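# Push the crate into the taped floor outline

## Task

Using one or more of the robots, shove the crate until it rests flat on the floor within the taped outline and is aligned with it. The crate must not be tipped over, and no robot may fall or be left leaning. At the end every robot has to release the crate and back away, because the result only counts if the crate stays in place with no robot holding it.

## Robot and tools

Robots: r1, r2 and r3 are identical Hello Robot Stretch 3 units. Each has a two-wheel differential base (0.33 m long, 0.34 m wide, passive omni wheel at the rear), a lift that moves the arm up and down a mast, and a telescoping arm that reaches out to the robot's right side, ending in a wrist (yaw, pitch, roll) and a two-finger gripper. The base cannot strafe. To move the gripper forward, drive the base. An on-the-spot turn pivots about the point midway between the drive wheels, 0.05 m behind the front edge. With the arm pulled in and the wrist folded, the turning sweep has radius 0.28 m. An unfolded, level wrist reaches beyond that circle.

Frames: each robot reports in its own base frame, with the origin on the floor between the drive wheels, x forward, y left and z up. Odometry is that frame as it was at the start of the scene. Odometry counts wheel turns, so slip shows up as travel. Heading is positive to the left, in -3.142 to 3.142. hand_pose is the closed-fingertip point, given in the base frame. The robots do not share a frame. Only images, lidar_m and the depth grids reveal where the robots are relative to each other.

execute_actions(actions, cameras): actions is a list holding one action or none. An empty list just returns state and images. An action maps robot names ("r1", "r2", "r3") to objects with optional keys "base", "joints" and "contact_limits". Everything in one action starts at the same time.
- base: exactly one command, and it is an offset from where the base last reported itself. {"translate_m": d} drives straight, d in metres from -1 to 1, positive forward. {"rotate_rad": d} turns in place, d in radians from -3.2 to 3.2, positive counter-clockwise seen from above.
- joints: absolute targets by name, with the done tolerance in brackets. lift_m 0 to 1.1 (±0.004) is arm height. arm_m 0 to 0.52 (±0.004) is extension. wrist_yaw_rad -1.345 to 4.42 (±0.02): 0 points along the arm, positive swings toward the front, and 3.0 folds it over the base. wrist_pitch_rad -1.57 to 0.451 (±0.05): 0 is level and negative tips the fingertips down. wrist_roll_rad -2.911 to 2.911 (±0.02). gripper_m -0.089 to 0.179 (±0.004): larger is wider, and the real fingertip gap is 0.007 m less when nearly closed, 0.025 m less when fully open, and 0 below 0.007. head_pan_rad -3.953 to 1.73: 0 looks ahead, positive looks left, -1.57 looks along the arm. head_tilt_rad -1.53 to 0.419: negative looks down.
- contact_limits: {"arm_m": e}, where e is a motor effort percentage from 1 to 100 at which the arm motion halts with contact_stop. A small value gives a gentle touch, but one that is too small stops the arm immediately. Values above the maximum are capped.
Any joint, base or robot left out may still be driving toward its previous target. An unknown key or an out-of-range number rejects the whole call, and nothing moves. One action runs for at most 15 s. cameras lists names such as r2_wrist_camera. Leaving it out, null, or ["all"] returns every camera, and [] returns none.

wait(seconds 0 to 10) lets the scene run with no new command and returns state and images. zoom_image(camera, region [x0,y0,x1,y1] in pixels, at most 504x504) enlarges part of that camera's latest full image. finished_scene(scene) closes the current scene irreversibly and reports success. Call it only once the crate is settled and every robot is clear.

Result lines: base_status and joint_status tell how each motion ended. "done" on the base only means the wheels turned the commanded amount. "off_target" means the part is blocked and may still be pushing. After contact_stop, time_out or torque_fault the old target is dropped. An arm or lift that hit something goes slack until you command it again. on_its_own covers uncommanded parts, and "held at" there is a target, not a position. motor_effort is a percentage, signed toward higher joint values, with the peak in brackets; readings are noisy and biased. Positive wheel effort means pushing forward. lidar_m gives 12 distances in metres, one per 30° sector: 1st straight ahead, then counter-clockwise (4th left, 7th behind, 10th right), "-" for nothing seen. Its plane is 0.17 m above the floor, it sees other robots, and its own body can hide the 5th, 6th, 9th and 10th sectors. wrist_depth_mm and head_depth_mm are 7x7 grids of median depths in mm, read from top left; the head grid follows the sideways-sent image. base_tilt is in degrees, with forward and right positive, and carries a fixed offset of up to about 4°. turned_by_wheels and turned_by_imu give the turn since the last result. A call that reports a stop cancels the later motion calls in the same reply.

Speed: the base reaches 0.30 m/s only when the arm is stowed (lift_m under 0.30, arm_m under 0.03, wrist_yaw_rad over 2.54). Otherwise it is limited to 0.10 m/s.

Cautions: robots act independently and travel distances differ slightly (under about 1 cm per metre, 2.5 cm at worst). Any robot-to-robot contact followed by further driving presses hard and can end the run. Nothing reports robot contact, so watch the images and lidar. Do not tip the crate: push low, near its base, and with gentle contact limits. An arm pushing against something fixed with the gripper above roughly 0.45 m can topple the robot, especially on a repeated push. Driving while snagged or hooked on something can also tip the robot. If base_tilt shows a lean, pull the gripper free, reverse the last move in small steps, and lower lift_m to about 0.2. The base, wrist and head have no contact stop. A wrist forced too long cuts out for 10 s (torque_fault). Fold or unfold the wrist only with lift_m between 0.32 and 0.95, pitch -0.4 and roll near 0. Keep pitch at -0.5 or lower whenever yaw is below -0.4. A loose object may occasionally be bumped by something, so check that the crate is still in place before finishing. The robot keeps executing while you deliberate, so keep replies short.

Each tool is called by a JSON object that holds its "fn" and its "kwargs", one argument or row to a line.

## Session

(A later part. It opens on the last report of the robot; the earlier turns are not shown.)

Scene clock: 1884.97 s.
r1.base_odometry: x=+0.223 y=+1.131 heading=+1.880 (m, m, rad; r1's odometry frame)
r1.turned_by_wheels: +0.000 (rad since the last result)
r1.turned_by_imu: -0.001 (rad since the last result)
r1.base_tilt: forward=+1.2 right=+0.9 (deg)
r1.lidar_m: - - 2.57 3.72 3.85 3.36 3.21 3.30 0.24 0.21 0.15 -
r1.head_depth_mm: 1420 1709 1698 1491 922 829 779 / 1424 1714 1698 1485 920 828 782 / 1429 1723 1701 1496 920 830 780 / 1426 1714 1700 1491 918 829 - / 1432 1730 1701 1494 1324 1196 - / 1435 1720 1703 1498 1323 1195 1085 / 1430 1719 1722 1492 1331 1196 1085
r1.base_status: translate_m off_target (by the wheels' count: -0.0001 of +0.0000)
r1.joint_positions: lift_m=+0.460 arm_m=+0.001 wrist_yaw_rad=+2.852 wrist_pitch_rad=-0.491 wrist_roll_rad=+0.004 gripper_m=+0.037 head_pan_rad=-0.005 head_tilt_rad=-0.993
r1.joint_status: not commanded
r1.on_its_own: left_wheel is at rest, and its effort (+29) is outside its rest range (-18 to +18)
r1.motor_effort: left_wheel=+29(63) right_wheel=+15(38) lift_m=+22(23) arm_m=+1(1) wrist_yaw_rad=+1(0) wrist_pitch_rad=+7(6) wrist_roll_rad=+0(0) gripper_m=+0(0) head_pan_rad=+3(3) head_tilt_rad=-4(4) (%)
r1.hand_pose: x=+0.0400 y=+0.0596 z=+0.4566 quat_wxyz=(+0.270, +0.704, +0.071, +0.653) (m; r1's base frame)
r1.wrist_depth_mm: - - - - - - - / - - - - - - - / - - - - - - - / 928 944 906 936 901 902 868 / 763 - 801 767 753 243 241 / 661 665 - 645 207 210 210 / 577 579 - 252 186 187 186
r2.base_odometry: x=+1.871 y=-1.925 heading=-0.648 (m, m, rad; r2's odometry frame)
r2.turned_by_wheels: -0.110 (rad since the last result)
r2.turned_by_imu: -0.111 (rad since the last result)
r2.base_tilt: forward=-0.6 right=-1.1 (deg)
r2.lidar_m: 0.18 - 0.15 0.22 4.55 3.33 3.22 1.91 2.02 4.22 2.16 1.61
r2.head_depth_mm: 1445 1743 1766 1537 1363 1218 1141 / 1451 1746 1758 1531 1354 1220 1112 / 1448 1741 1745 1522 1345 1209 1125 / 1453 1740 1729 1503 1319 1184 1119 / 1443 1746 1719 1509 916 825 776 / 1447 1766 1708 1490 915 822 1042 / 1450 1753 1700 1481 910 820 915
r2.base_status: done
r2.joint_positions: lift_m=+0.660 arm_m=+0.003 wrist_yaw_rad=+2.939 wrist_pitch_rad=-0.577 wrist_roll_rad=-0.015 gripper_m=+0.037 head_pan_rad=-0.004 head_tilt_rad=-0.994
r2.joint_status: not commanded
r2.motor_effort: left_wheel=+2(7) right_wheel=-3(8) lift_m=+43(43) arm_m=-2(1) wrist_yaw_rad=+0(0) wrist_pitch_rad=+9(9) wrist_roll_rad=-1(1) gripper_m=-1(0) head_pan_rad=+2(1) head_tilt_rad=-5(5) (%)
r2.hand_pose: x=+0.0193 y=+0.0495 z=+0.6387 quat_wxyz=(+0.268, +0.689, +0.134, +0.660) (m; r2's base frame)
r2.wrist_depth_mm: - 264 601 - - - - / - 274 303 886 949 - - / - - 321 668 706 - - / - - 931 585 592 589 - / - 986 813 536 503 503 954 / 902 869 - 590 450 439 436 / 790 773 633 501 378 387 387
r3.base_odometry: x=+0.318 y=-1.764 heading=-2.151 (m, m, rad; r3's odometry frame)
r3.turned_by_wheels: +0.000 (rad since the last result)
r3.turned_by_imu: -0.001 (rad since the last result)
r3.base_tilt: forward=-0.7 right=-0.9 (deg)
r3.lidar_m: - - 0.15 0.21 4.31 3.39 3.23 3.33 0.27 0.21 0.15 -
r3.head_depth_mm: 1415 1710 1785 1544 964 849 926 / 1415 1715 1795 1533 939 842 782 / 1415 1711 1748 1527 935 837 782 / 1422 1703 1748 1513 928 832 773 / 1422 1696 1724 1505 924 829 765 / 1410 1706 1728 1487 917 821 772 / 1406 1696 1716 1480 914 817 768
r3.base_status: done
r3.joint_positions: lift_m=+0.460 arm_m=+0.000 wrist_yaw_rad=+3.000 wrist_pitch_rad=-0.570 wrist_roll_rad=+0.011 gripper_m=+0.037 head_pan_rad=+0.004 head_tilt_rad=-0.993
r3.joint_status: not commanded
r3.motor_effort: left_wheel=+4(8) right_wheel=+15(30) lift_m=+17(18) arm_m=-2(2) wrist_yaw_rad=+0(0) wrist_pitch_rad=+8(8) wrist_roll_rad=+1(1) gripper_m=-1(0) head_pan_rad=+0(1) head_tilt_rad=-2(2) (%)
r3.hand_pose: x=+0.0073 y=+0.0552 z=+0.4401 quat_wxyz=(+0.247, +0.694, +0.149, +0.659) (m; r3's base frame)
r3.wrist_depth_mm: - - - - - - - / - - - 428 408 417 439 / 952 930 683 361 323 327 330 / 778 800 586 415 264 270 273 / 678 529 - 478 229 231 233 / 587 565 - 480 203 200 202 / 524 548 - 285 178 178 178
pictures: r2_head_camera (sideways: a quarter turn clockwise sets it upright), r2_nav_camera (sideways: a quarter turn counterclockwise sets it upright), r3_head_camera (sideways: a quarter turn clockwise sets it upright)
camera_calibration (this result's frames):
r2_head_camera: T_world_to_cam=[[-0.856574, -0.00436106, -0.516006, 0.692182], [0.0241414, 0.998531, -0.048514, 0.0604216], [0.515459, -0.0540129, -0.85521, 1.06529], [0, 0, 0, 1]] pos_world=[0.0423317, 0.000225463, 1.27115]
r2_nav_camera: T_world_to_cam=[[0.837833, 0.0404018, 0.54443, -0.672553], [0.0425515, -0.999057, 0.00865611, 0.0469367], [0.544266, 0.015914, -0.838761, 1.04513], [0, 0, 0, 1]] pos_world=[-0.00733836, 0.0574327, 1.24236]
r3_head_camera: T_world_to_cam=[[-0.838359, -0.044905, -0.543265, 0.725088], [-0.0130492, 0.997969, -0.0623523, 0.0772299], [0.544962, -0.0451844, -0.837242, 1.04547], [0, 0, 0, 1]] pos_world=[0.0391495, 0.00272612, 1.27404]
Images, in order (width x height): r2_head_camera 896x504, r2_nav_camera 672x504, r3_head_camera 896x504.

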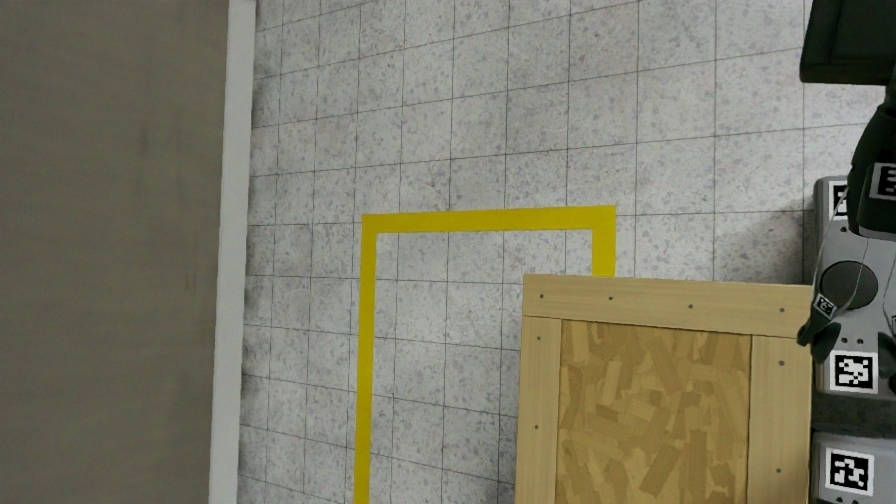

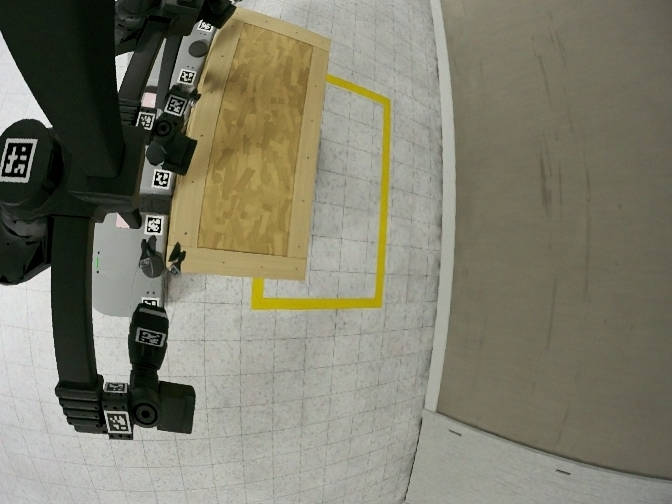

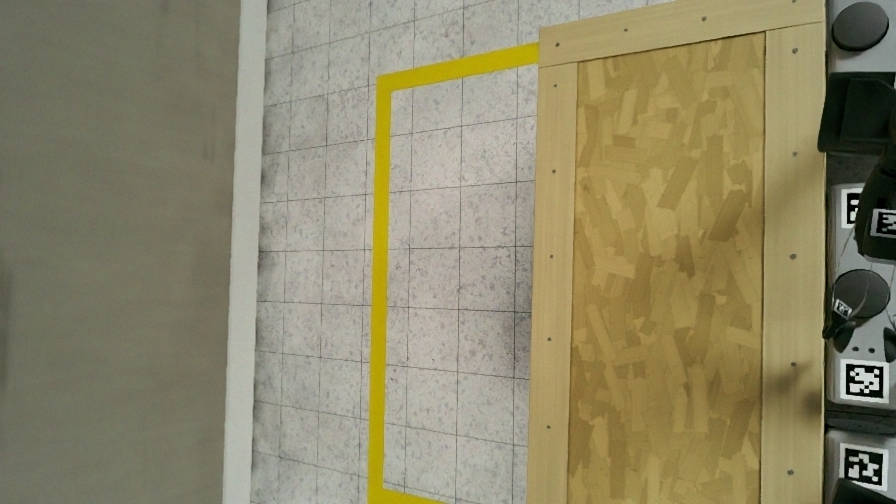

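{"fn": "execute_actions", "kwargs": {
  "actions": [
    {"r1":{"base":{"translate_m":0.31}},"r2":{"base":{"translate_m":0.30}},"r3":{"base":{"translate_m":0.30}}}
  ],
  "cameras": ["r3_head_camera","r1_head_camera","r2_head_camera"]
}}

Scene clock: 1895.37 s.
r1.base_odometry: x=+0.128 y=+1.426 heading=+1.881 (m, m, rad; r1's odometry frame)
r1.turned_by_wheels: +0.000 (rad since the last result)
r1.turned_by_imu: +0.000 (rad since the last result)
r1.base_tilt: forward=+1.2 right=+0.9 (deg)
r1.lidar_m: - - 2.07 3.73 3.84 3.69 3.50 3.61 0.24 0.21 0.15 -
r1.head_depth_mm: 1133 1368 1635 1494 921 830 782 / 1134 1367 1633 1490 921 826 783 / 1139 1364 1638 1481 921 828 781 / 1146 1375 1642 1486 920 829 - / 1144 1376 1648 1494 1331 1195 - / 1145 1382 1624 1488 1325 1191 1083 / 1139 1384 1644 1492 1326 1196 1088
r1.base_status: translate_m off_target (by the wheels' count: +0.3096 of +0.3100)
r1.joint_positions: lift_m=+0.460 arm_m=+0.001 wrist_yaw_rad=+2.852 wrist_pitch_rad=-0.491 wrist_roll_rad=+0.004 gripper_m=+0.037 head_pan_rad=-0.005 head_tilt_rad=-0.993
r1.joint_status: not commanded
r1.on_its_own: left_wheel is at rest, and its effort (+69) is outside its rest range (-18 to +18); right_wheel is at rest, and its effort (+40) is outside its rest range (-18 to +18)
r1.motor_effort: left_wheel=+69(71) right_wheel=+40(46) lift_m=+22(23) arm_m=+1(0) wrist_yaw_rad=+1(0) wrist_pitch_rad=+6(7) wrist_roll_rad=+0(0) gripper_m=+0(1) head_pan_rad=+2(2) head_tilt_rad=-4(4) (%)
r1.hand_pose: x=+0.0400 y=+0.0596 z=+0.4566 quat_wxyz=(+0.270, +0.704, +0.071, +0.653) (m; r1's base frame)
r1.wrist_depth_mm: - - - - - - - / - - - - - - - / - - - - - - - / 942 930 909 922 880 906 879 / 772 - 790 755 761 245 242 / 665 634 - 633 206 209 210 / 583 584 - 255 186 186 187
r2.base_odometry: x=+2.110 y=-2.106 heading=-0.648 (m, m, rad; r2's odometry frame)
r2.turned_by_wheels: +0.000 (rad since the last result)
r2.turned_by_imu: -0.001 (rad since the last result)
r2.base_tilt: forward=-0.6 right=-1.1 (deg)
r2.lidar_m: 1.27 - 0.15 0.22 4.74 3.66 3.51 2.14 4.38 4.20 1.73 1.29
r2.head_depth_mm: 1150 1387 1677 1533 1361 1218 1146 / 1151 1390 1673 1533 1349 1217 1109 / 1151 1402 1663 1516 1349 1212 1121 / 1157 1391 1658 1501 1326 1188 1120 / 1156 1392 1651 1508 917 827 776 / 1155 1398 1629 1489 914 825 1029 / 1155 1403 1631 1476 911 820 917
r2.base_status: translate_m off_target (by the wheels' count: +0.2998 of +0.3000)
r2.joint_positions: lift_m=+0.660 arm_m=+0.003 wrist_yaw_rad=+2.939 wrist_pitch_rad=-0.577 wrist_roll_rad=-0.015 gripper_m=+0.037 head_pan_rad=-0.004 head_tilt_rad=-0.994
r2.joint_status: not commanded
r2.on_its_own: left_wheel is at rest, and its effort (+19) is outside its rest range (-18 to +18); right_wheel is at rest, and its effort (+27) is outside its rest range (-18 to +18)
r2.motor_effort: left_wheel=+19(24) right_wheel=+27(33) lift_m=+43(43) arm_m=-1(1) wrist_yaw_rad=+0(0) wrist_pitch_rad=+9(9) wrist_roll_rad=+0(1) gripper_m=+0(0) head_pan_rad=+2(1) head_tilt_rad=-4(4) (%)
r2.hand_pose: x=+0.0193 y=+0.0495 z=+0.6387 quat_wxyz=(+0.268, +0.689, +0.134, +0.660) (m; r2's base frame)
r2.wrist_depth_mm: - 259 574 - - - - / - 266 292 882 952 - - / - - 311 686 702 - - / - - 914 589 574 584 - / - 976 803 532 501 503 995 / 899 886 - 595 441 436 438 / 798 765 610 500 378 387 386
r3.base_odometry: x=+0.153 y=-2.015 heading=-2.151 (m, m, rad; r3's odometry frame)
r3.turned_by_wheels: +0.000 (rad since the last result)
r3.turned_by_imu: -0.001 (rad since the last result)
r3.base_tilt: forward=-0.6 right=-0.9 (deg)
r3.lidar_m: - - 0.15 0.21 4.29 3.69 3.54 2.41 0.26 0.21 0.15 -
r3.head_depth_mm: 1138 1374 1677 1555 963 847 923 / 1137 1367 1672 1542 940 839 780 / 1143 1369 1650 1534 935 842 782 / 1133 1370 1644 1522 930 831 772 / 1130 1360 1654 1509 921 824 766 / 1129 1358 1635 1483 913 822 774 / 1131 1357 1626 1475 913 816 768
r3.base_status: done
r3.joint_positions: lift_m=+0.460 arm_m=+0.000 wrist_yaw_rad=+3.001 wrist_pitch_rad=-0.570 wrist_roll_rad=+0.011 gripper_m=+0.037 head_pan_rad=+0.004 head_tilt_rad=-0.993
r3.joint_status: not commanded
r3.motor_effort: left_wheel=+9(43) right_wheel=+0(36) lift_m=+18(18) arm_m=-2(3) wrist_yaw_rad=+0(1) wrist_pitch_rad=+8(8) wrist_roll_rad=+1(1) gripper_m=+0(1) head_pan_rad=+0(1) head_tilt_rad=-2(2) (%)
r3.hand_pose: x=+0.0073 y=+0.0552 z=+0.4401 quat_wxyz=(+0.247, +0.694, +0.149, +0.659) (m; r3's base frame)
r3.wrist_depth_mm: - - - - - - - / - - - 431 405 413 441 / 952 925 670 365 321 327 332 / 771 808 584 417 265 270 274 / 676 531 - 482 229 231 233 / 588 569 - 471 203 200 202 / 534 542 - 287 178 178 179
pictures: r1_head_camera (sideways: a quarter turn clockwise sets it upright), r2_head_camera (sideways: a quarter turn clockwise sets it upright), r3_head_camera (sideways: a quarter turn clockwise sets it upright)
camera_calibration (this result's frames):
r1_head_camera: T_world_to_cam=[[-0.8462, -0.0337029, -0.531799, 0.715537], [-0.0404634, 0.99918, 0.00106226, 0.00141975], [0.531327, 0.0224173, -0.84687, 1.05842], [0, 0, 0, 1]] pos_world=[0.0431789, -0.00102977, 1.27686]
r2_head_camera: T_world_to_cam=[[-0.856574, -0.00436115, -0.516006, 0.692182], [0.0241412, 0.998531, -0.048514, 0.0604216], [0.515459, -0.0540129, -0.85521, 1.06529], [0, 0, 0, 1]] pos_world=[0.0423317, 0.000225467, 1.27115]
r3_head_camera: T_world_to_cam=[[-0.838359, -0.0449047, -0.543265, 0.725088], [-0.0130489, 0.997969, -0.0623523, 0.0772299], [0.544962, -0.0451846, -0.837243, 1.04547], [0, 0, 0, 1]] pos_world=[0.0391495, 0.00272611, 1.27404]
Images, in order (width x height): r1_head_camera 896x504, r2_head_camera 896x504, r3_head_camera 896x504.

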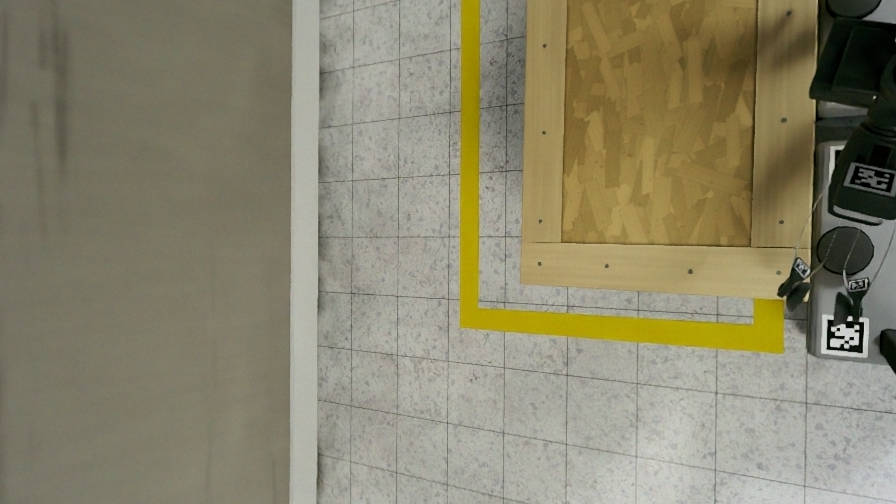

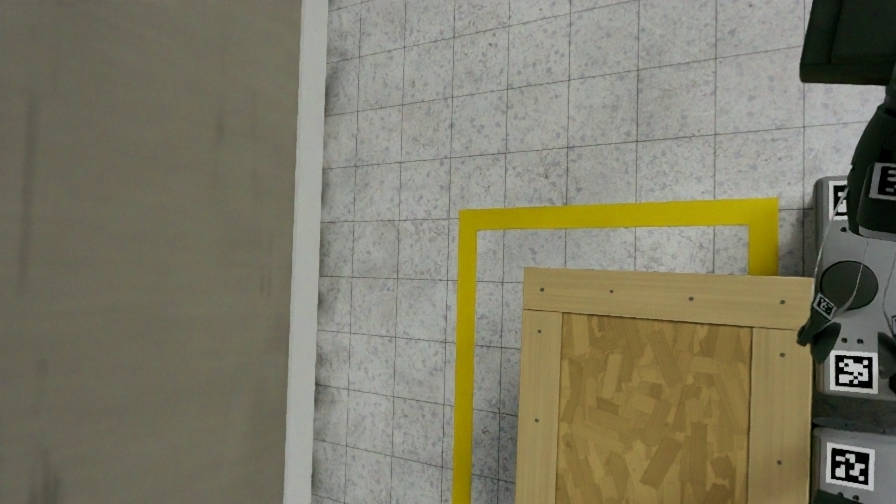

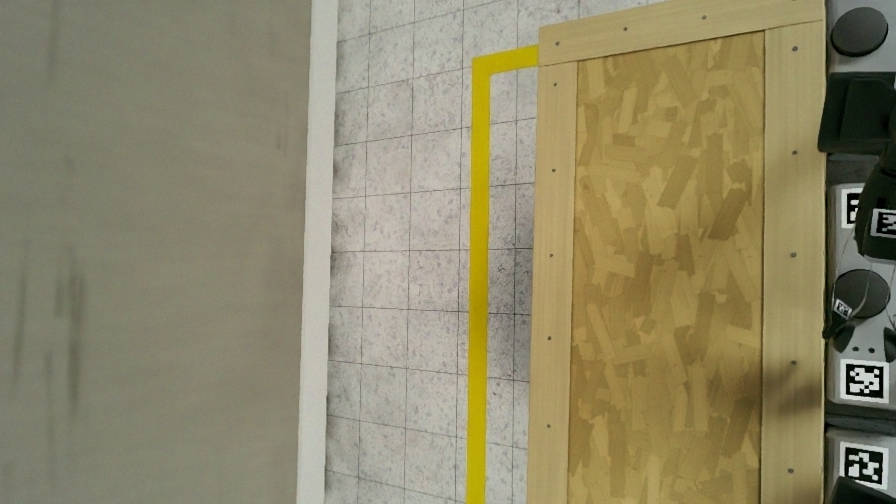

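{"fn": "execute_actions", "kwargs": {
  "actions": [
    {"r1":{"base":{"translate_m":0.195}},"r2":{"base":{"translate_m":0.225}},"r3":{"base":{"translate_m":0.21}}}
  ],
  "cameras": ["r3_head_camera","r1_head_camera","r2_head_camera","r3_nav_camera"]
}}

Scene clock: 1910.57 s.
r1.base_odometry: x=+0.069 y=+1.611 heading=+1.881 (m, m, rad; r1's odometry frame)
r1.turned_by_wheels: +0.000 (rad since the last result)
r1.turned_by_imu: +0.000 (rad since the last result)
r1.base_tilt: forward=+1.1 right=+0.9 (deg)
r1.lidar_m: - - 1.72 3.72 3.86 3.86 3.70 2.92 0.24 0.24 0.15 -
r1.head_depth_mm: 952 1144 1436 1488 918 827 911 / 953 1148 1449 1478 920 826 781 / 952 1149 1450 1497 920 831 784 / 952 1151 1451 1493 920 827 - / 959 1157 1455 1499 1331 1179 - / 957 1161 1457 1491 1321 1196 1086 / 960 1159 1458 1482 1324 1195 1087
r1.base_status: done
r1.joint_positions: lift_m=+0.460 arm_m=+0.001 wrist_yaw_rad=+2.852 wrist_pitch_rad=-0.491 wrist_roll_rad=+0.004 gripper_m=+0.037 head_pan_rad=-0.005 head_tilt_rad=-0.993
r1.joint_status: not commanded
r1.motor_effort: left_wheel=+16(73) right_wheel=+8(42) lift_m=+23(23) arm_m=+0(0) wrist_yaw_rad=+0(1) wrist_pitch_rad=+6(6) wrist_roll_rad=+0(0) gripper_m=+0(1) head_pan_rad=+3(3) head_tilt_rad=-4(4) (%)
r1.hand_pose: x=+0.0400 y=+0.0596 z=+0.4566 quat_wxyz=(+0.270, +0.704, +0.071, +0.653) (m; r1's base frame)
r1.wrist_depth_mm: - - - - - - 893 / - - - - - - 959 / - - - - - - 990 / 937 956 926 929 873 925 895 / 772 - 784 750 767 242 241 / 653 651 - 631 206 211 211 / 579 588 - 255 185 187 187
r2.base_odometry: x=+2.289 y=-2.242 heading=-0.647 (m, m, rad; r2's odometry frame)
r2.turned_by_wheels: +0.001 (rad since the last result)
r2.turned_by_imu: +0.017 (rad since the last result)
r2.base_tilt: forward=-0.8 right=-1.2 (deg)
r2.lidar_m: - - 0.15 0.21 4.75 3.86 3.74 2.33 4.35 3.66 1.39 1.09
r2.head_depth_mm: 932 1129 1404 1544 1368 1219 1138 / 937 1129 1410 1533 1350 1209 1117 / 938 1131 1425 1523 1342 1207 1126 / 940 1129 1433 1518 1296 1184 1118 / 946 1135 1435 1501 921 825 779 / 948 1143 1445 1490 913 826 1003 / 949 1151 1448 1479 911 819 914
r2.base_status: translate_m off_target (by the wheels' count: +0.2246 of +0.2250)
r2.joint_positions: lift_m=+0.660 arm_m=+0.003 wrist_yaw_rad=+2.939 wrist_pitch_rad=-0.577 wrist_roll_rad=-0.015 gripper_m=+0.037 head_pan_rad=-0.004 head_tilt_rad=-0.994
r2.joint_status: not commanded
r2.on_its_own: left_wheel is at rest, and its effort (+56) is outside its rest range (-18 to +18); right_wheel is at rest, and its effort (+31) is outside its rest range (-18 to +18)
r2.motor_effort: left_wheel=+56(57) right_wheel=+31(39) lift_m=+43(42) arm_m=-1(2) wrist_yaw_rad=+0(0) wrist_pitch_rad=+9(9) wrist_roll_rad=-1(0) gripper_m=+0(1) head_pan_rad=+2(1) head_tilt_rad=-5(4) (%)
r2.hand_pose: x=+0.0193 y=+0.0495 z=+0.6387 quat_wxyz=(+0.268, +0.689, +0.134, +0.660) (m; r2's base frame)
r2.wrist_depth_mm: - 275 582 - - - - / - 265 287 881 924 - - / - - 303 667 698 - - / - - 739 579 586 583 - / 991 - 790 527 506 500 995 / 892 896 - 531 454 437 434 / 783 756 623 456 381 387 391
r3.base_odometry: x=+0.039 y=-2.191 heading=-2.150 (m, m, rad; r3's odometry frame)
r3.turned_by_wheels: +0.001 (rad since the last result)
r3.turned_by_imu: +0.019 (rad since the last result)
r3.base_tilt: forward=-0.6 right=-0.8 (deg)
r3.lidar_m: - - 0.15 0.20 4.32 3.88 3.74 2.57 0.25 0.22 0.15 -
r3.head_depth_mm: 931 1120 1407 1552 962 844 923 / 937 1121 1398 1538 940 843 782 / 935 1121 1401 1519 935 837 781 / 934 1124 1415 1517 931 831 769 / 942 1131 1405 1503 924 825 767 / 945 1129 1418 1499 914 823 774 / 939 1125 1406 1479 906 819 766
r3.base_status: done
r3.joint_positions: lift_m=+0.460 arm_m=+0.000 wrist_yaw_rad=+3.001 wrist_pitch_rad=-0.570 wrist_roll_rad=+0.011 gripper_m=+0.037 head_pan_rad=+0.004 head_tilt_rad=-0.993
r3.joint_status: not commanded
r3.motor_effort: left_wheel=+17(49) right_wheel=+1(30) lift_m=+18(18) arm_m=-2(2) wrist_yaw_rad=+0(0) wrist_pitch_rad=+8(8) wrist_roll_rad=+1(1) gripper_m=+0(0) head_pan_rad=+0(2) head_tilt_rad=-2(3) (%)
r3.hand_pose: x=+0.0073 y=+0.0552 z=+0.4401 quat_wxyz=(+0.247, +0.694, +0.149, +0.659) (m; r3's base frame)
r3.wrist_depth_mm: - - - - - - 976 / - - - 417 408 412 439 / 925 920 669 357 321 328 332 / 796 783 574 405 266 271 275 / 671 511 - 480 230 230 232 / 594 567 - 468 202 200 202 / 525 541 - 292 182 178 179
pictures: r1_head_camera (sideways: a quarter turn clockwise sets it upright), r2_head_camera (sideways: a quarter turn clockwise sets it upright), r3_head_camera (sideways: a quarter turn clockwise sets it upright), r3_nav_camera (sideways: a quarter turn counterclockwise sets it upright)
camera_calibration (this result's frames):
r1_head_camera: T_world_to_cam=[[-0.8462, -0.0337029, -0.531799, 0.715537], [-0.0404635, 0.99918, 0.00106226, 0.00141974], [0.531327, 0.0224173, -0.84687, 1.05842], [0, 0, 0, 1]] pos_world=[0.0431789, -0.00102977, 1.27686]
r2_head_camera: T_world_to_cam=[[-0.856574, -0.00436088, -0.516006, 0.692182], [0.0241416, 0.998531, -0.048514, 0.0604216], [0.515459, -0.0540131, -0.85521, 1.06529], [0, 0, 0, 1]] pos_world=[0.0423317, 0.000225455, 1.27115]
r3_head_camera: T_world_to_cam=[[-0.838359, -0.0449049, -0.543265, 0.725088], [-0.0130491, 0.997969, -0.0623523, 0.0772299], [0.544962, -0.0451845, -0.837242, 1.04547], [0, 0, 0, 1]] pos_world=[0.0391495, 0.00272612, 1.27404]
r3_nav_camera: T_world_to_cam=[[0.830653, -0.00393174, 0.556777, -0.682296], [0.0332021, -0.997846, -0.0565804, 0.117904], [0.5558, 0.0654848, -0.828733, 1.0312], [0, 0, 0, 1]] pos_world=[-0.0103031, 0.0474393, 1.24114]
Images, in order (width x height): r1_head_camera 896x504, r2_head_camera 896x504, r3_head_camera 896x504, r3_nav_camera 672x504.

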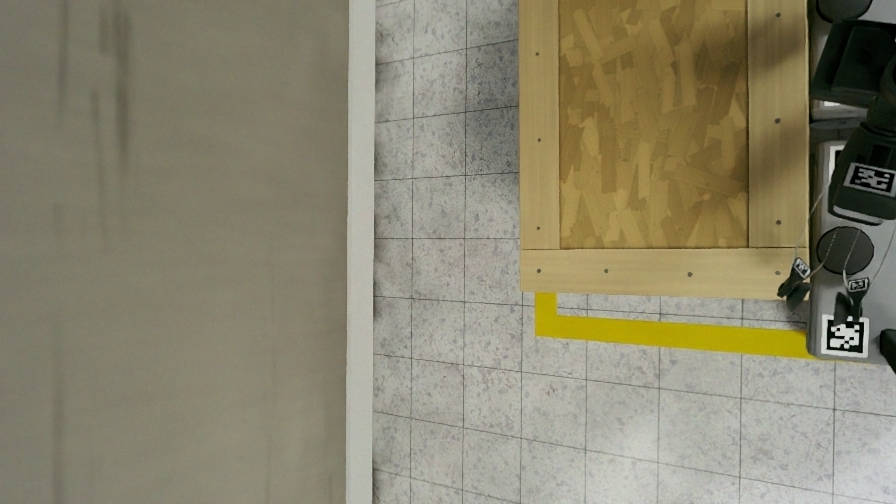

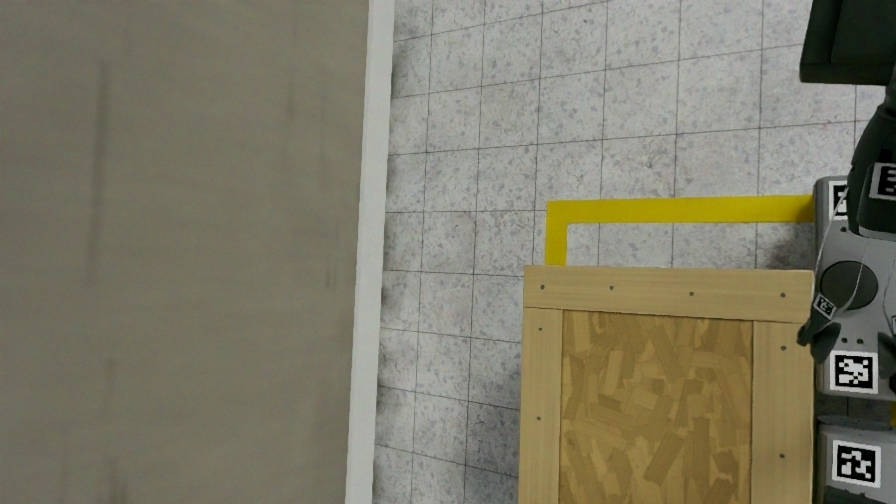

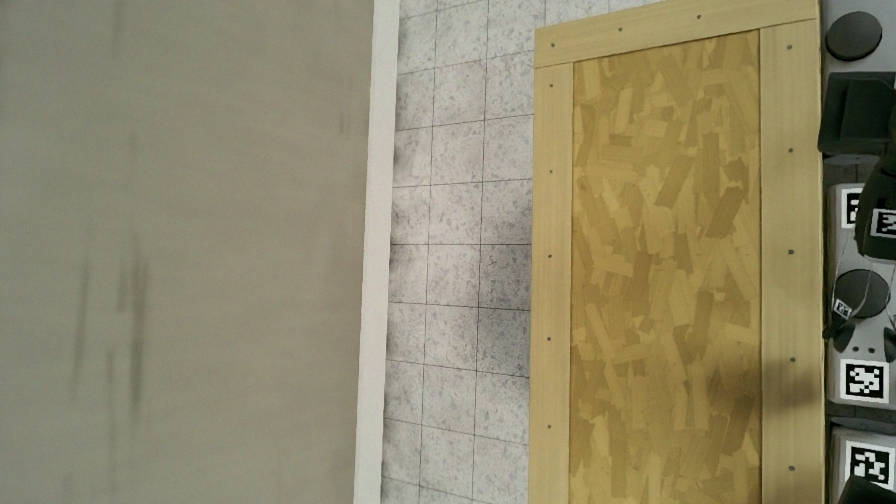

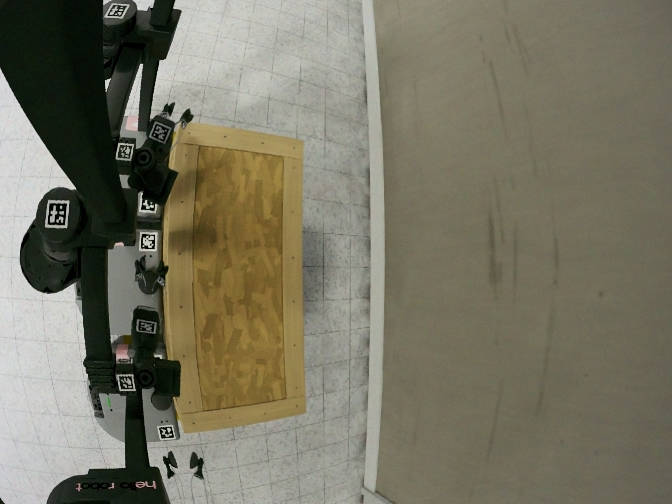

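{"fn": "execute_actions", "kwargs": {
  "actions": [
    {"r1":{"base":{"translate_m":-0.25}},"r2":{"base":{"translate_m":-0.25}},"r3":{"base":{"translate_m":-0.25}}}
  ],
  "cameras": ["r3_head_camera","r1_head_camera","r2_head_camera","r3_nav_camera"]
}}

Scene clock: 1935.47 s.
r1.base_odometry: x=+0.145 y=+1.373 heading=+1.881 (m, m, rad; r1's odometry frame)
r1.turned_by_wheels: +0.000 (rad since the last result)
r1.turned_by_imu: -0.002 (rad since the last result)
r1.base_tilt: forward=+1.3 right=+0.9 (deg)
r1.lidar_m: 0.30 1.33 1.78 3.73 3.84 3.60 3.45 3.56 0.25 0.24 0.45 0.32
r1.head_depth_mm: 1186 1431 1649 1035 933 1172 968 / 1188 1429 1666 1038 932 1170 1112 / 1186 1434 1672 1034 934 1175 1114 / 1191 1440 1670 1031 935 1177 - / 1195 1442 1671 1484 1324 1197 - / 1200 1443 1668 1494 1330 1195 1088 / 1201 1449 1655 1499 1322 1194 1084
r1.base_status: done
r1.joint_positions: lift_m=+0.460 arm_m=+0.001 wrist_yaw_rad=+2.852 wrist_pitch_rad=-0.491 wrist_roll_rad=+0.004 gripper_m=+0.037 head_pan_rad=-0.005 head_tilt_rad=-0.993
r1.joint_status: not commanded
r1.motor_effort: left_wheel=+1(15) right_wheel=-1(7) lift_m=+22(22) arm_m=+0(0) wrist_yaw_rad=+0(1) wrist_pitch_rad=+7(6) wrist_roll_rad=+0(0) gripper_m=+0(0) head_pan_rad=+3(3) head_tilt_rad=-4(4) (%)
r1.hand_pose: x=+0.0400 y=+0.0596 z=+0.4566 quat_wxyz=(+0.270, +0.704, +0.071, +0.653) (m; r1's base frame)
r1.wrist_depth_mm: - - - - - - - / - - - - - - - / - - - - - - - / 915 978 917 894 891 868 879 / 772 - 794 764 749 752 290 / 662 663 - 641 648 636 299 / 583 579 - 577 570 420 315
r2.base_odometry: x=+2.089 y=-2.091 heading=-0.647 (m, m, rad; r2's odometry frame)
r2.turned_by_wheels: +0.000 (rad since the last result)
r2.turned_by_imu: -0.003 (rad since the last result)
r2.base_tilt: forward=-0.7 right=-1.2 (deg)
r2.lidar_m: 0.30 0.31 0.43 0.37 4.76 3.58 3.47 2.11 4.35 4.21 1.74 1.32
r2.head_depth_mm: 1174 1422 1696 1538 1360 1226 1145 / 1168 1422 1681 1538 1350 1214 1120 / 1177 1423 1671 1519 1355 1206 1121 / 1184 1421 1685 1460 1321 1201 1122 / 1186 1425 1669 1037 936 1180 1117 / 1192 1429 1667 1029 928 1175 1090 / 1190 1438 1662 1024 923 1168 944
r2.base_status: done
r2.joint_positions: lift_m=+0.660 arm_m=+0.003 wrist_yaw_rad=+2.939 wrist_pitch_rad=-0.577 wrist_roll_rad=-0.015 gripper_m=+0.037 head_pan_rad=-0.004 head_tilt_rad=-0.994
r2.joint_status: not commanded
r2.motor_effort: left_wheel=+0(51) right_wheel=+0(31) lift_m=+43(42) arm_m=-1(1) wrist_yaw_rad=+0(0) wrist_pitch_rad=+9(9) wrist_roll_rad=-1(0) gripper_m=+0(0) head_pan_rad=+2(1) head_tilt_rad=-5(4) (%)
r2.hand_pose: x=+0.0193 y=+0.0495 z=+0.6387 quat_wxyz=(+0.268, +0.689, +0.134, +0.660) (m; r2's base frame)
r2.wrist_depth_mm: - 275 612 - - - - / - 269 297 - 903 864 - / - - 310 - 723 699 726 / - - 862 - 710 584 587 / - 999 821 - 700 511 503 / 891 890 - 882 651 470 433 / 800 763 611 780 772 474 389
r3.base_odometry: x=+0.175 y=-1.981 heading=-2.150 (m, m, rad; r3's odometry frame)
r3.turned_by_wheels: +0.000 (rad since the last result)
r3.turned_by_imu: -0.002 (rad since the last result)
r3.base_tilt: forward=-0.6 right=-0.8 (deg)
r3.lidar_m: 0.31 0.32 0.43 0.36 4.32 3.62 3.49 2.38 0.26 0.26 0.44 0.32
r3.head_depth_mm: 1170 1424 1697 1529 967 1225 960 / 1171 1415 1690 1066 950 1177 1128 / 1178 1409 1688 1063 936 1166 1113 / 1171 1419 1680 1051 939 1165 1107 / 1179 1416 1663 1048 933 1155 1110 / 1175 1412 1667 1036 931 1152 1087 / 1179 1410 1640 1031 930 1139 943
r3.base_status: done
r3.joint_positions: lift_m=+0.460 arm_m=+0.000 wrist_yaw_rad=+3.001 wrist_pitch_rad=-0.570 wrist_roll_rad=+0.011 gripper_m=+0.037 head_pan_rad=+0.004 head_tilt_rad=-0.993
r3.joint_status: not commanded
r3.motor_effort: left_wheel=+0(13) right_wheel=+1(2) lift_m=+18(18) arm_m=-3(2) wrist_yaw_rad=-1(0) wrist_pitch_rad=+8(8) wrist_roll_rad=+1(1) gripper_m=+0(0) head_pan_rad=-1(1) head_tilt_rad=-2(2) (%)
r3.hand_pose: x=+0.0073 y=+0.0552 z=+0.4401 quat_wxyz=(+0.247, +0.694, +0.149, +0.659) (m; r3's base frame)
r3.wrist_depth_mm: - - - - - - - / - - - - - 438 423 / 936 912 675 - 944 414 335 / 788 793 582 778 695 428 307 / 677 507 - 657 672 438 312 / 594 566 - 582 615 450 318 / 529 539 - 543 544 455 326
pictures: r1_head_camera (sideways: a quarter turn clockwise sets it upright), r2_head_camera (sideways: a quarter turn clockwise sets it upright), r3_head_camera (sideways: a quarter turn clockwise sets it upright), r3_nav_camera (sideways: a quarter turn counterclockwise sets it upright)
camera_calibration (this result's frames):
r1_head_camera: T_world_to_cam=[[-0.8462, -0.0337028, -0.531799, 0.715537], [-0.0404633, 0.99918, 0.00106226, 0.00141974], [0.531327, 0.0224172, -0.84687, 1.05842], [0, 0, 0, 1]] pos_world=[0.0431789, -0.00102978, 1.27686]
r2_head_camera: T_world_to_cam=[[-0.856574, -0.00436128, -0.516006, 0.692182], [0.0241411, 0.998531, -0.048514, 0.0604216], [0.515459, -0.0540128, -0.85521, 1.06529], [0, 0, 0, 1]] pos_world=[0.0423318, 0.000225472, 1.27115]
r3_head_camera: T_world_to_cam=[[-0.838359, -0.044905, -0.543265, 0.725088], [-0.0130493, 0.997969, -0.0623523, 0.0772299], [0.544962, -0.0451844, -0.837242, 1.04547], [0, 0, 0, 1]] pos_world=[0.0391495, 0.00272613, 1.27404]
r3_nav_camera: T_world_to_cam=[[0.830653, -0.00393163, 0.556777, -0.682296], [0.0332022, -0.997846, -0.0565804, 0.117904], [0.5558, 0.0654849, -0.828733, 1.0312], [0, 0, 0, 1]] pos_world=[-0.0103031, 0.0474393, 1.24114]
Images, in order (width x height): r1_head_camera 896x504, r2_head_camera 896x504, r3_head_camera 896x504, r3_nav_camera 672x504.

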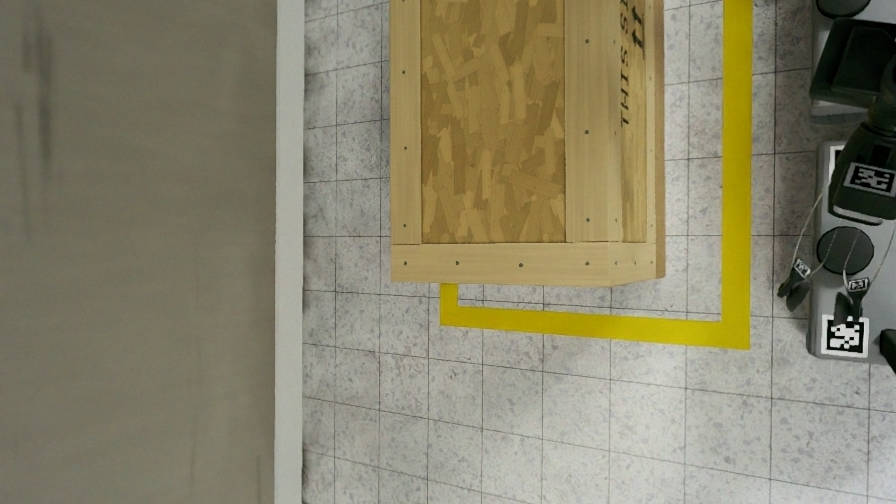

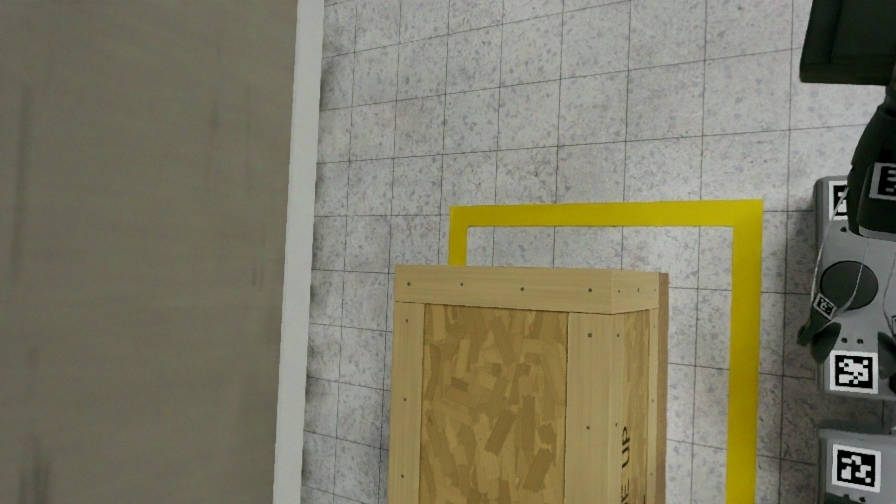

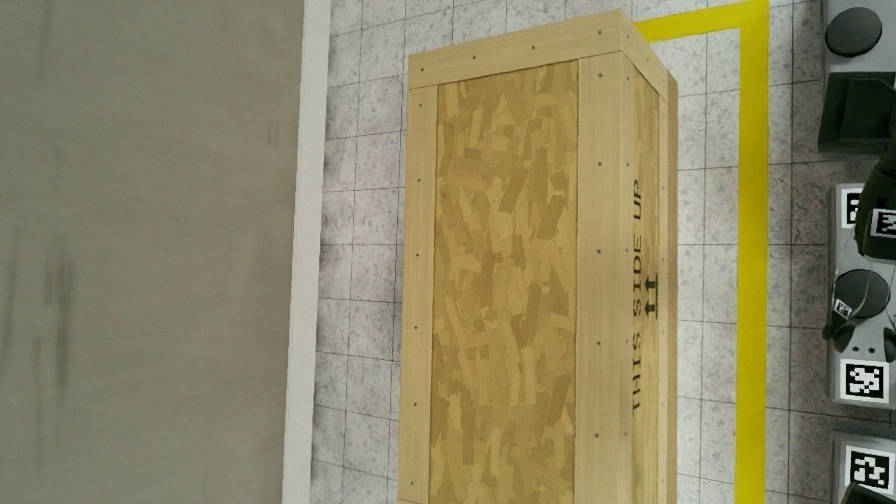

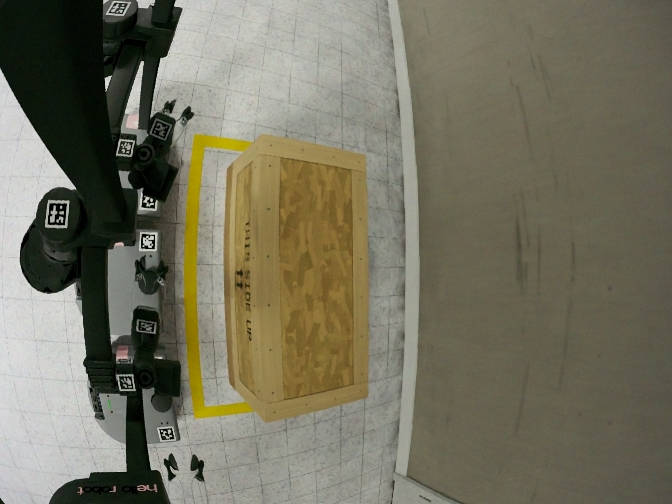

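{"fn": "execute_actions", "kwargs": {
  "actions": [
    {"r1":{"base":{"translate_m":-0.2}},"r2":{"base":{"translate_m":-0.2}},"r3":{"base":{"translate_m":-0.2}}}
  ],
  "cameras": ["r3_head_camera"]
}}

{"fn": "finished_scene", "kwargs": {
  "scene": 1
}}

Scene clock: 1955.20 s.
r1.base_odometry: x=+0.206 y=+1.183 heading=+1.881 (m, m, rad; r1's odometry frame)
r1.turned_by_wheels: +0.000 (rad since the last result)
r1.turned_by_imu: -0.002 (rad since the last result)
r1.base_tilt: forward=+1.1 right=+0.9 (deg)
r1.lidar_m: 0.50 1.53 2.05 3.72 3.83 3.42 3.25 3.35 0.25 0.25 0.74 0.53
r1.head_depth_mm: 1371 1667 1175 1056 1277 1188 965 / 1384 1667 1175 1048 1276 1193 1114 / 1377 1672 1176 1048 1276 1189 1114 / 1384 1666 1638 1049 1288 1187 - / 1383 1678 1705 1491 1329 1192 - / 1393 1675 1699 1487 1322 1200 1082 / 1385 1689 1720 1502 1325 1197 1086
r1.base_status: done
r1.joint_positions: lift_m=+0.460 arm_m=+0.001 wrist_yaw_rad=+2.852 wrist_pitch_rad=-0.491 wrist_roll_rad=+0.004 gripper_m=+0.037 head_pan_rad=-0.005 head_tilt_rad=-0.993
r1.joint_status: not commanded
r1.motor_effort: left_wheel=+1(5) right_wheel=-1(4) lift_m=+22(22) arm_m=+0(0) wrist_yaw_rad=+1(1) wrist_pitch_rad=+6(6) wrist_roll_rad=+0(0) gripper_m=+0(0) head_pan_rad=+3(3) head_tilt_rad=-4(4) (%)
r1.hand_pose: x=+0.0400 y=+0.0596 z=+0.4566 quat_wxyz=(+0.270, +0.704, +0.071, +0.653) (m; r1's base frame)
r1.wrist_depth_mm: - - - - - - - / - - - - - - - / - - - - - - - / 893 961 902 901 889 899 911 / 788 - 789 791 758 732 745 / 662 648 - 644 630 639 630 / 578 576 - 580 565 581 536
r2.base_odometry: x=+1.930 y=-1.971 heading=-0.647 (m, m, rad; r2's odometry frame)
r2.turned_by_wheels: +0.000 (rad since the last result)
r2.turned_by_imu: -0.003 (rad since the last result)
r2.base_tilt: forward=-0.8 right=-1.2 (deg)
r2.lidar_m: 0.50 0.52 0.72 0.37 4.56 3.39 3.28 1.96 4.33 4.20 2.02 1.52
r2.head_depth_mm: 1369 1650 1773 1534 1363 1218 1146 / 1371 1645 1755 1532 1343 1207 1119 / 1380 1651 1748 1519 1346 1209 1127 / 1377 1674 1729 1478 1319 1200 1118 / 1378 1662 1179 1046 1267 1188 1116 / 1378 1674 1180 1045 1267 1193 1097 / 1386 1683 1173 1041 1265 1184 953
r2.base_status: done
r2.joint_positions: lift_m=+0.660 arm_m=+0.003 wrist_yaw_rad=+2.939 wrist_pitch_rad=-0.577 wrist_roll_rad=-0.015 gripper_m=+0.037 head_pan_rad=-0.004 head_tilt_rad=-0.994
r2.joint_status: not commanded
r2.motor_effort: left_wheel=+0(5) right_wheel=+0(5) lift_m=+43(42) arm_m=-1(1) wrist_yaw_rad=+0(0) wrist_pitch_rad=+9(9) wrist_roll_rad=-1(0) gripper_m=+0(0) head_pan_rad=+2(1) head_tilt_rad=-5(4) (%)
r2.hand_pose: x=+0.0193 y=+0.0495 z=+0.6387 quat_wxyz=(+0.268, +0.689, +0.134, +0.660) (m; r2's base frame)
r2.wrist_depth_mm: - 280 621 - - - - / - 277 298 - - 904 901 / - - 316 - - 730 683 / - - 926 - - 731 585 / 989 - 819 - - 769 553 / 887 886 - 868 932 810 561 / 785 783 624 766 774 770 575
r3.base_odometry: x=+0.285 y=-1.814 heading=-2.150 (m, m, rad; r3's odometry frame)
r3.turned_by_wheels: +0.000 (rad since the last result)
r3.turned_by_imu: -0.001 (rad since the last result)
r3.base_tilt: forward=-0.6 right=-0.8 (deg)
r3.lidar_m: 0.51 0.52 2.12 0.36 4.35 3.42 3.28 2.28 0.27 0.26 2.09 0.53
r3.head_depth_mm: 1360 1617 1799 1502 1351 1217 964 / 1366 1641 1779 1069 1287 1219 1130 / 1358 1637 1757 1056 1287 1213 1112 / 1363 1646 1743 1052 1268 1188 1115 / 1363 1644 1201 1041 1270 1191 1107 / 1366 1632 1185 1034 1258 1182 1084 / 1368 1631 1173 1029 1240 1179 955
r3.base_status: done
r3.joint_positions: lift_m=+0.460 arm_m=+0.000 wrist_yaw_rad=+3.001 wrist_pitch_rad=-0.570 wrist_roll_rad=+0.011 gripper_m=+0.037 head_pan_rad=+0.004 head_tilt_rad=-0.993
r3.joint_status: not commanded
r3.motor_effort: left_wheel=-1(4) right_wheel=+1(2) lift_m=+18(18) arm_m=-3(2) wrist_yaw_rad=+0(0) wrist_pitch_rad=+8(8) wrist_roll_rad=+1(1) gripper_m=+0(0) head_pan_rad=-1(1) head_tilt_rad=-2(2) (%)
r3.hand_pose: x=+0.0073 y=+0.0552 z=+0.4401 quat_wxyz=(+0.247, +0.694, +0.149, +0.659) (m; r3's base frame)
r3.wrist_depth_mm: - - - - - - - / - - - - - - 481 / 947 928 668 - - 926 496 / 778 788 582 796 821 698 507 / 676 504 - 654 713 678 511 / 593 567 - 589 619 624 520 / 529 544 - 541 542 550 528
pictures: r3_head_camera (sideways: a quarter turn clockwise sets it upright)
camera_calibration (this result's frames):
r3_head_camera: T_world_to_cam=[[-0.838359, -0.044905, -0.543265, 0.725088], [-0.0130492, 0.997969, -0.0623523, 0.0772299], [0.544962, -0.0451844, -0.837242, 1.04547], [0, 0, 0, 1]] pos_world=[0.0391495, 0.00272612, 1.27404]
Images, in order (width x height): r3_head_camera 896x504.

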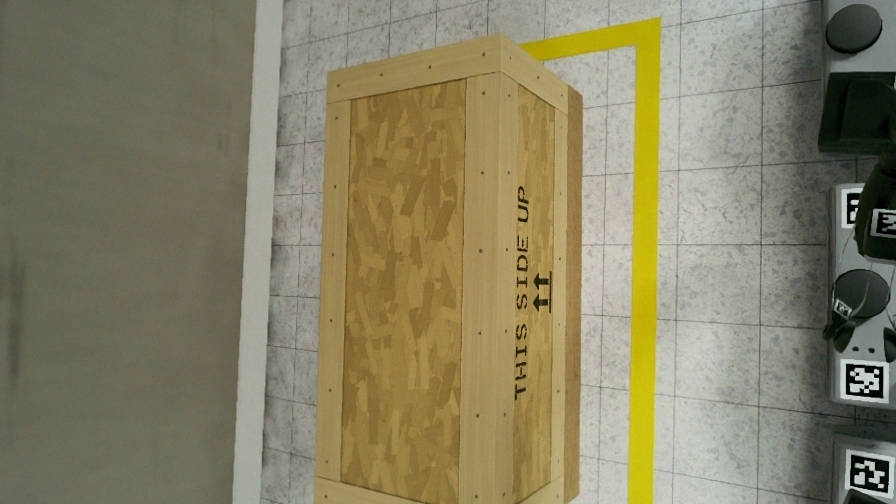

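The scene is finished: the task was done.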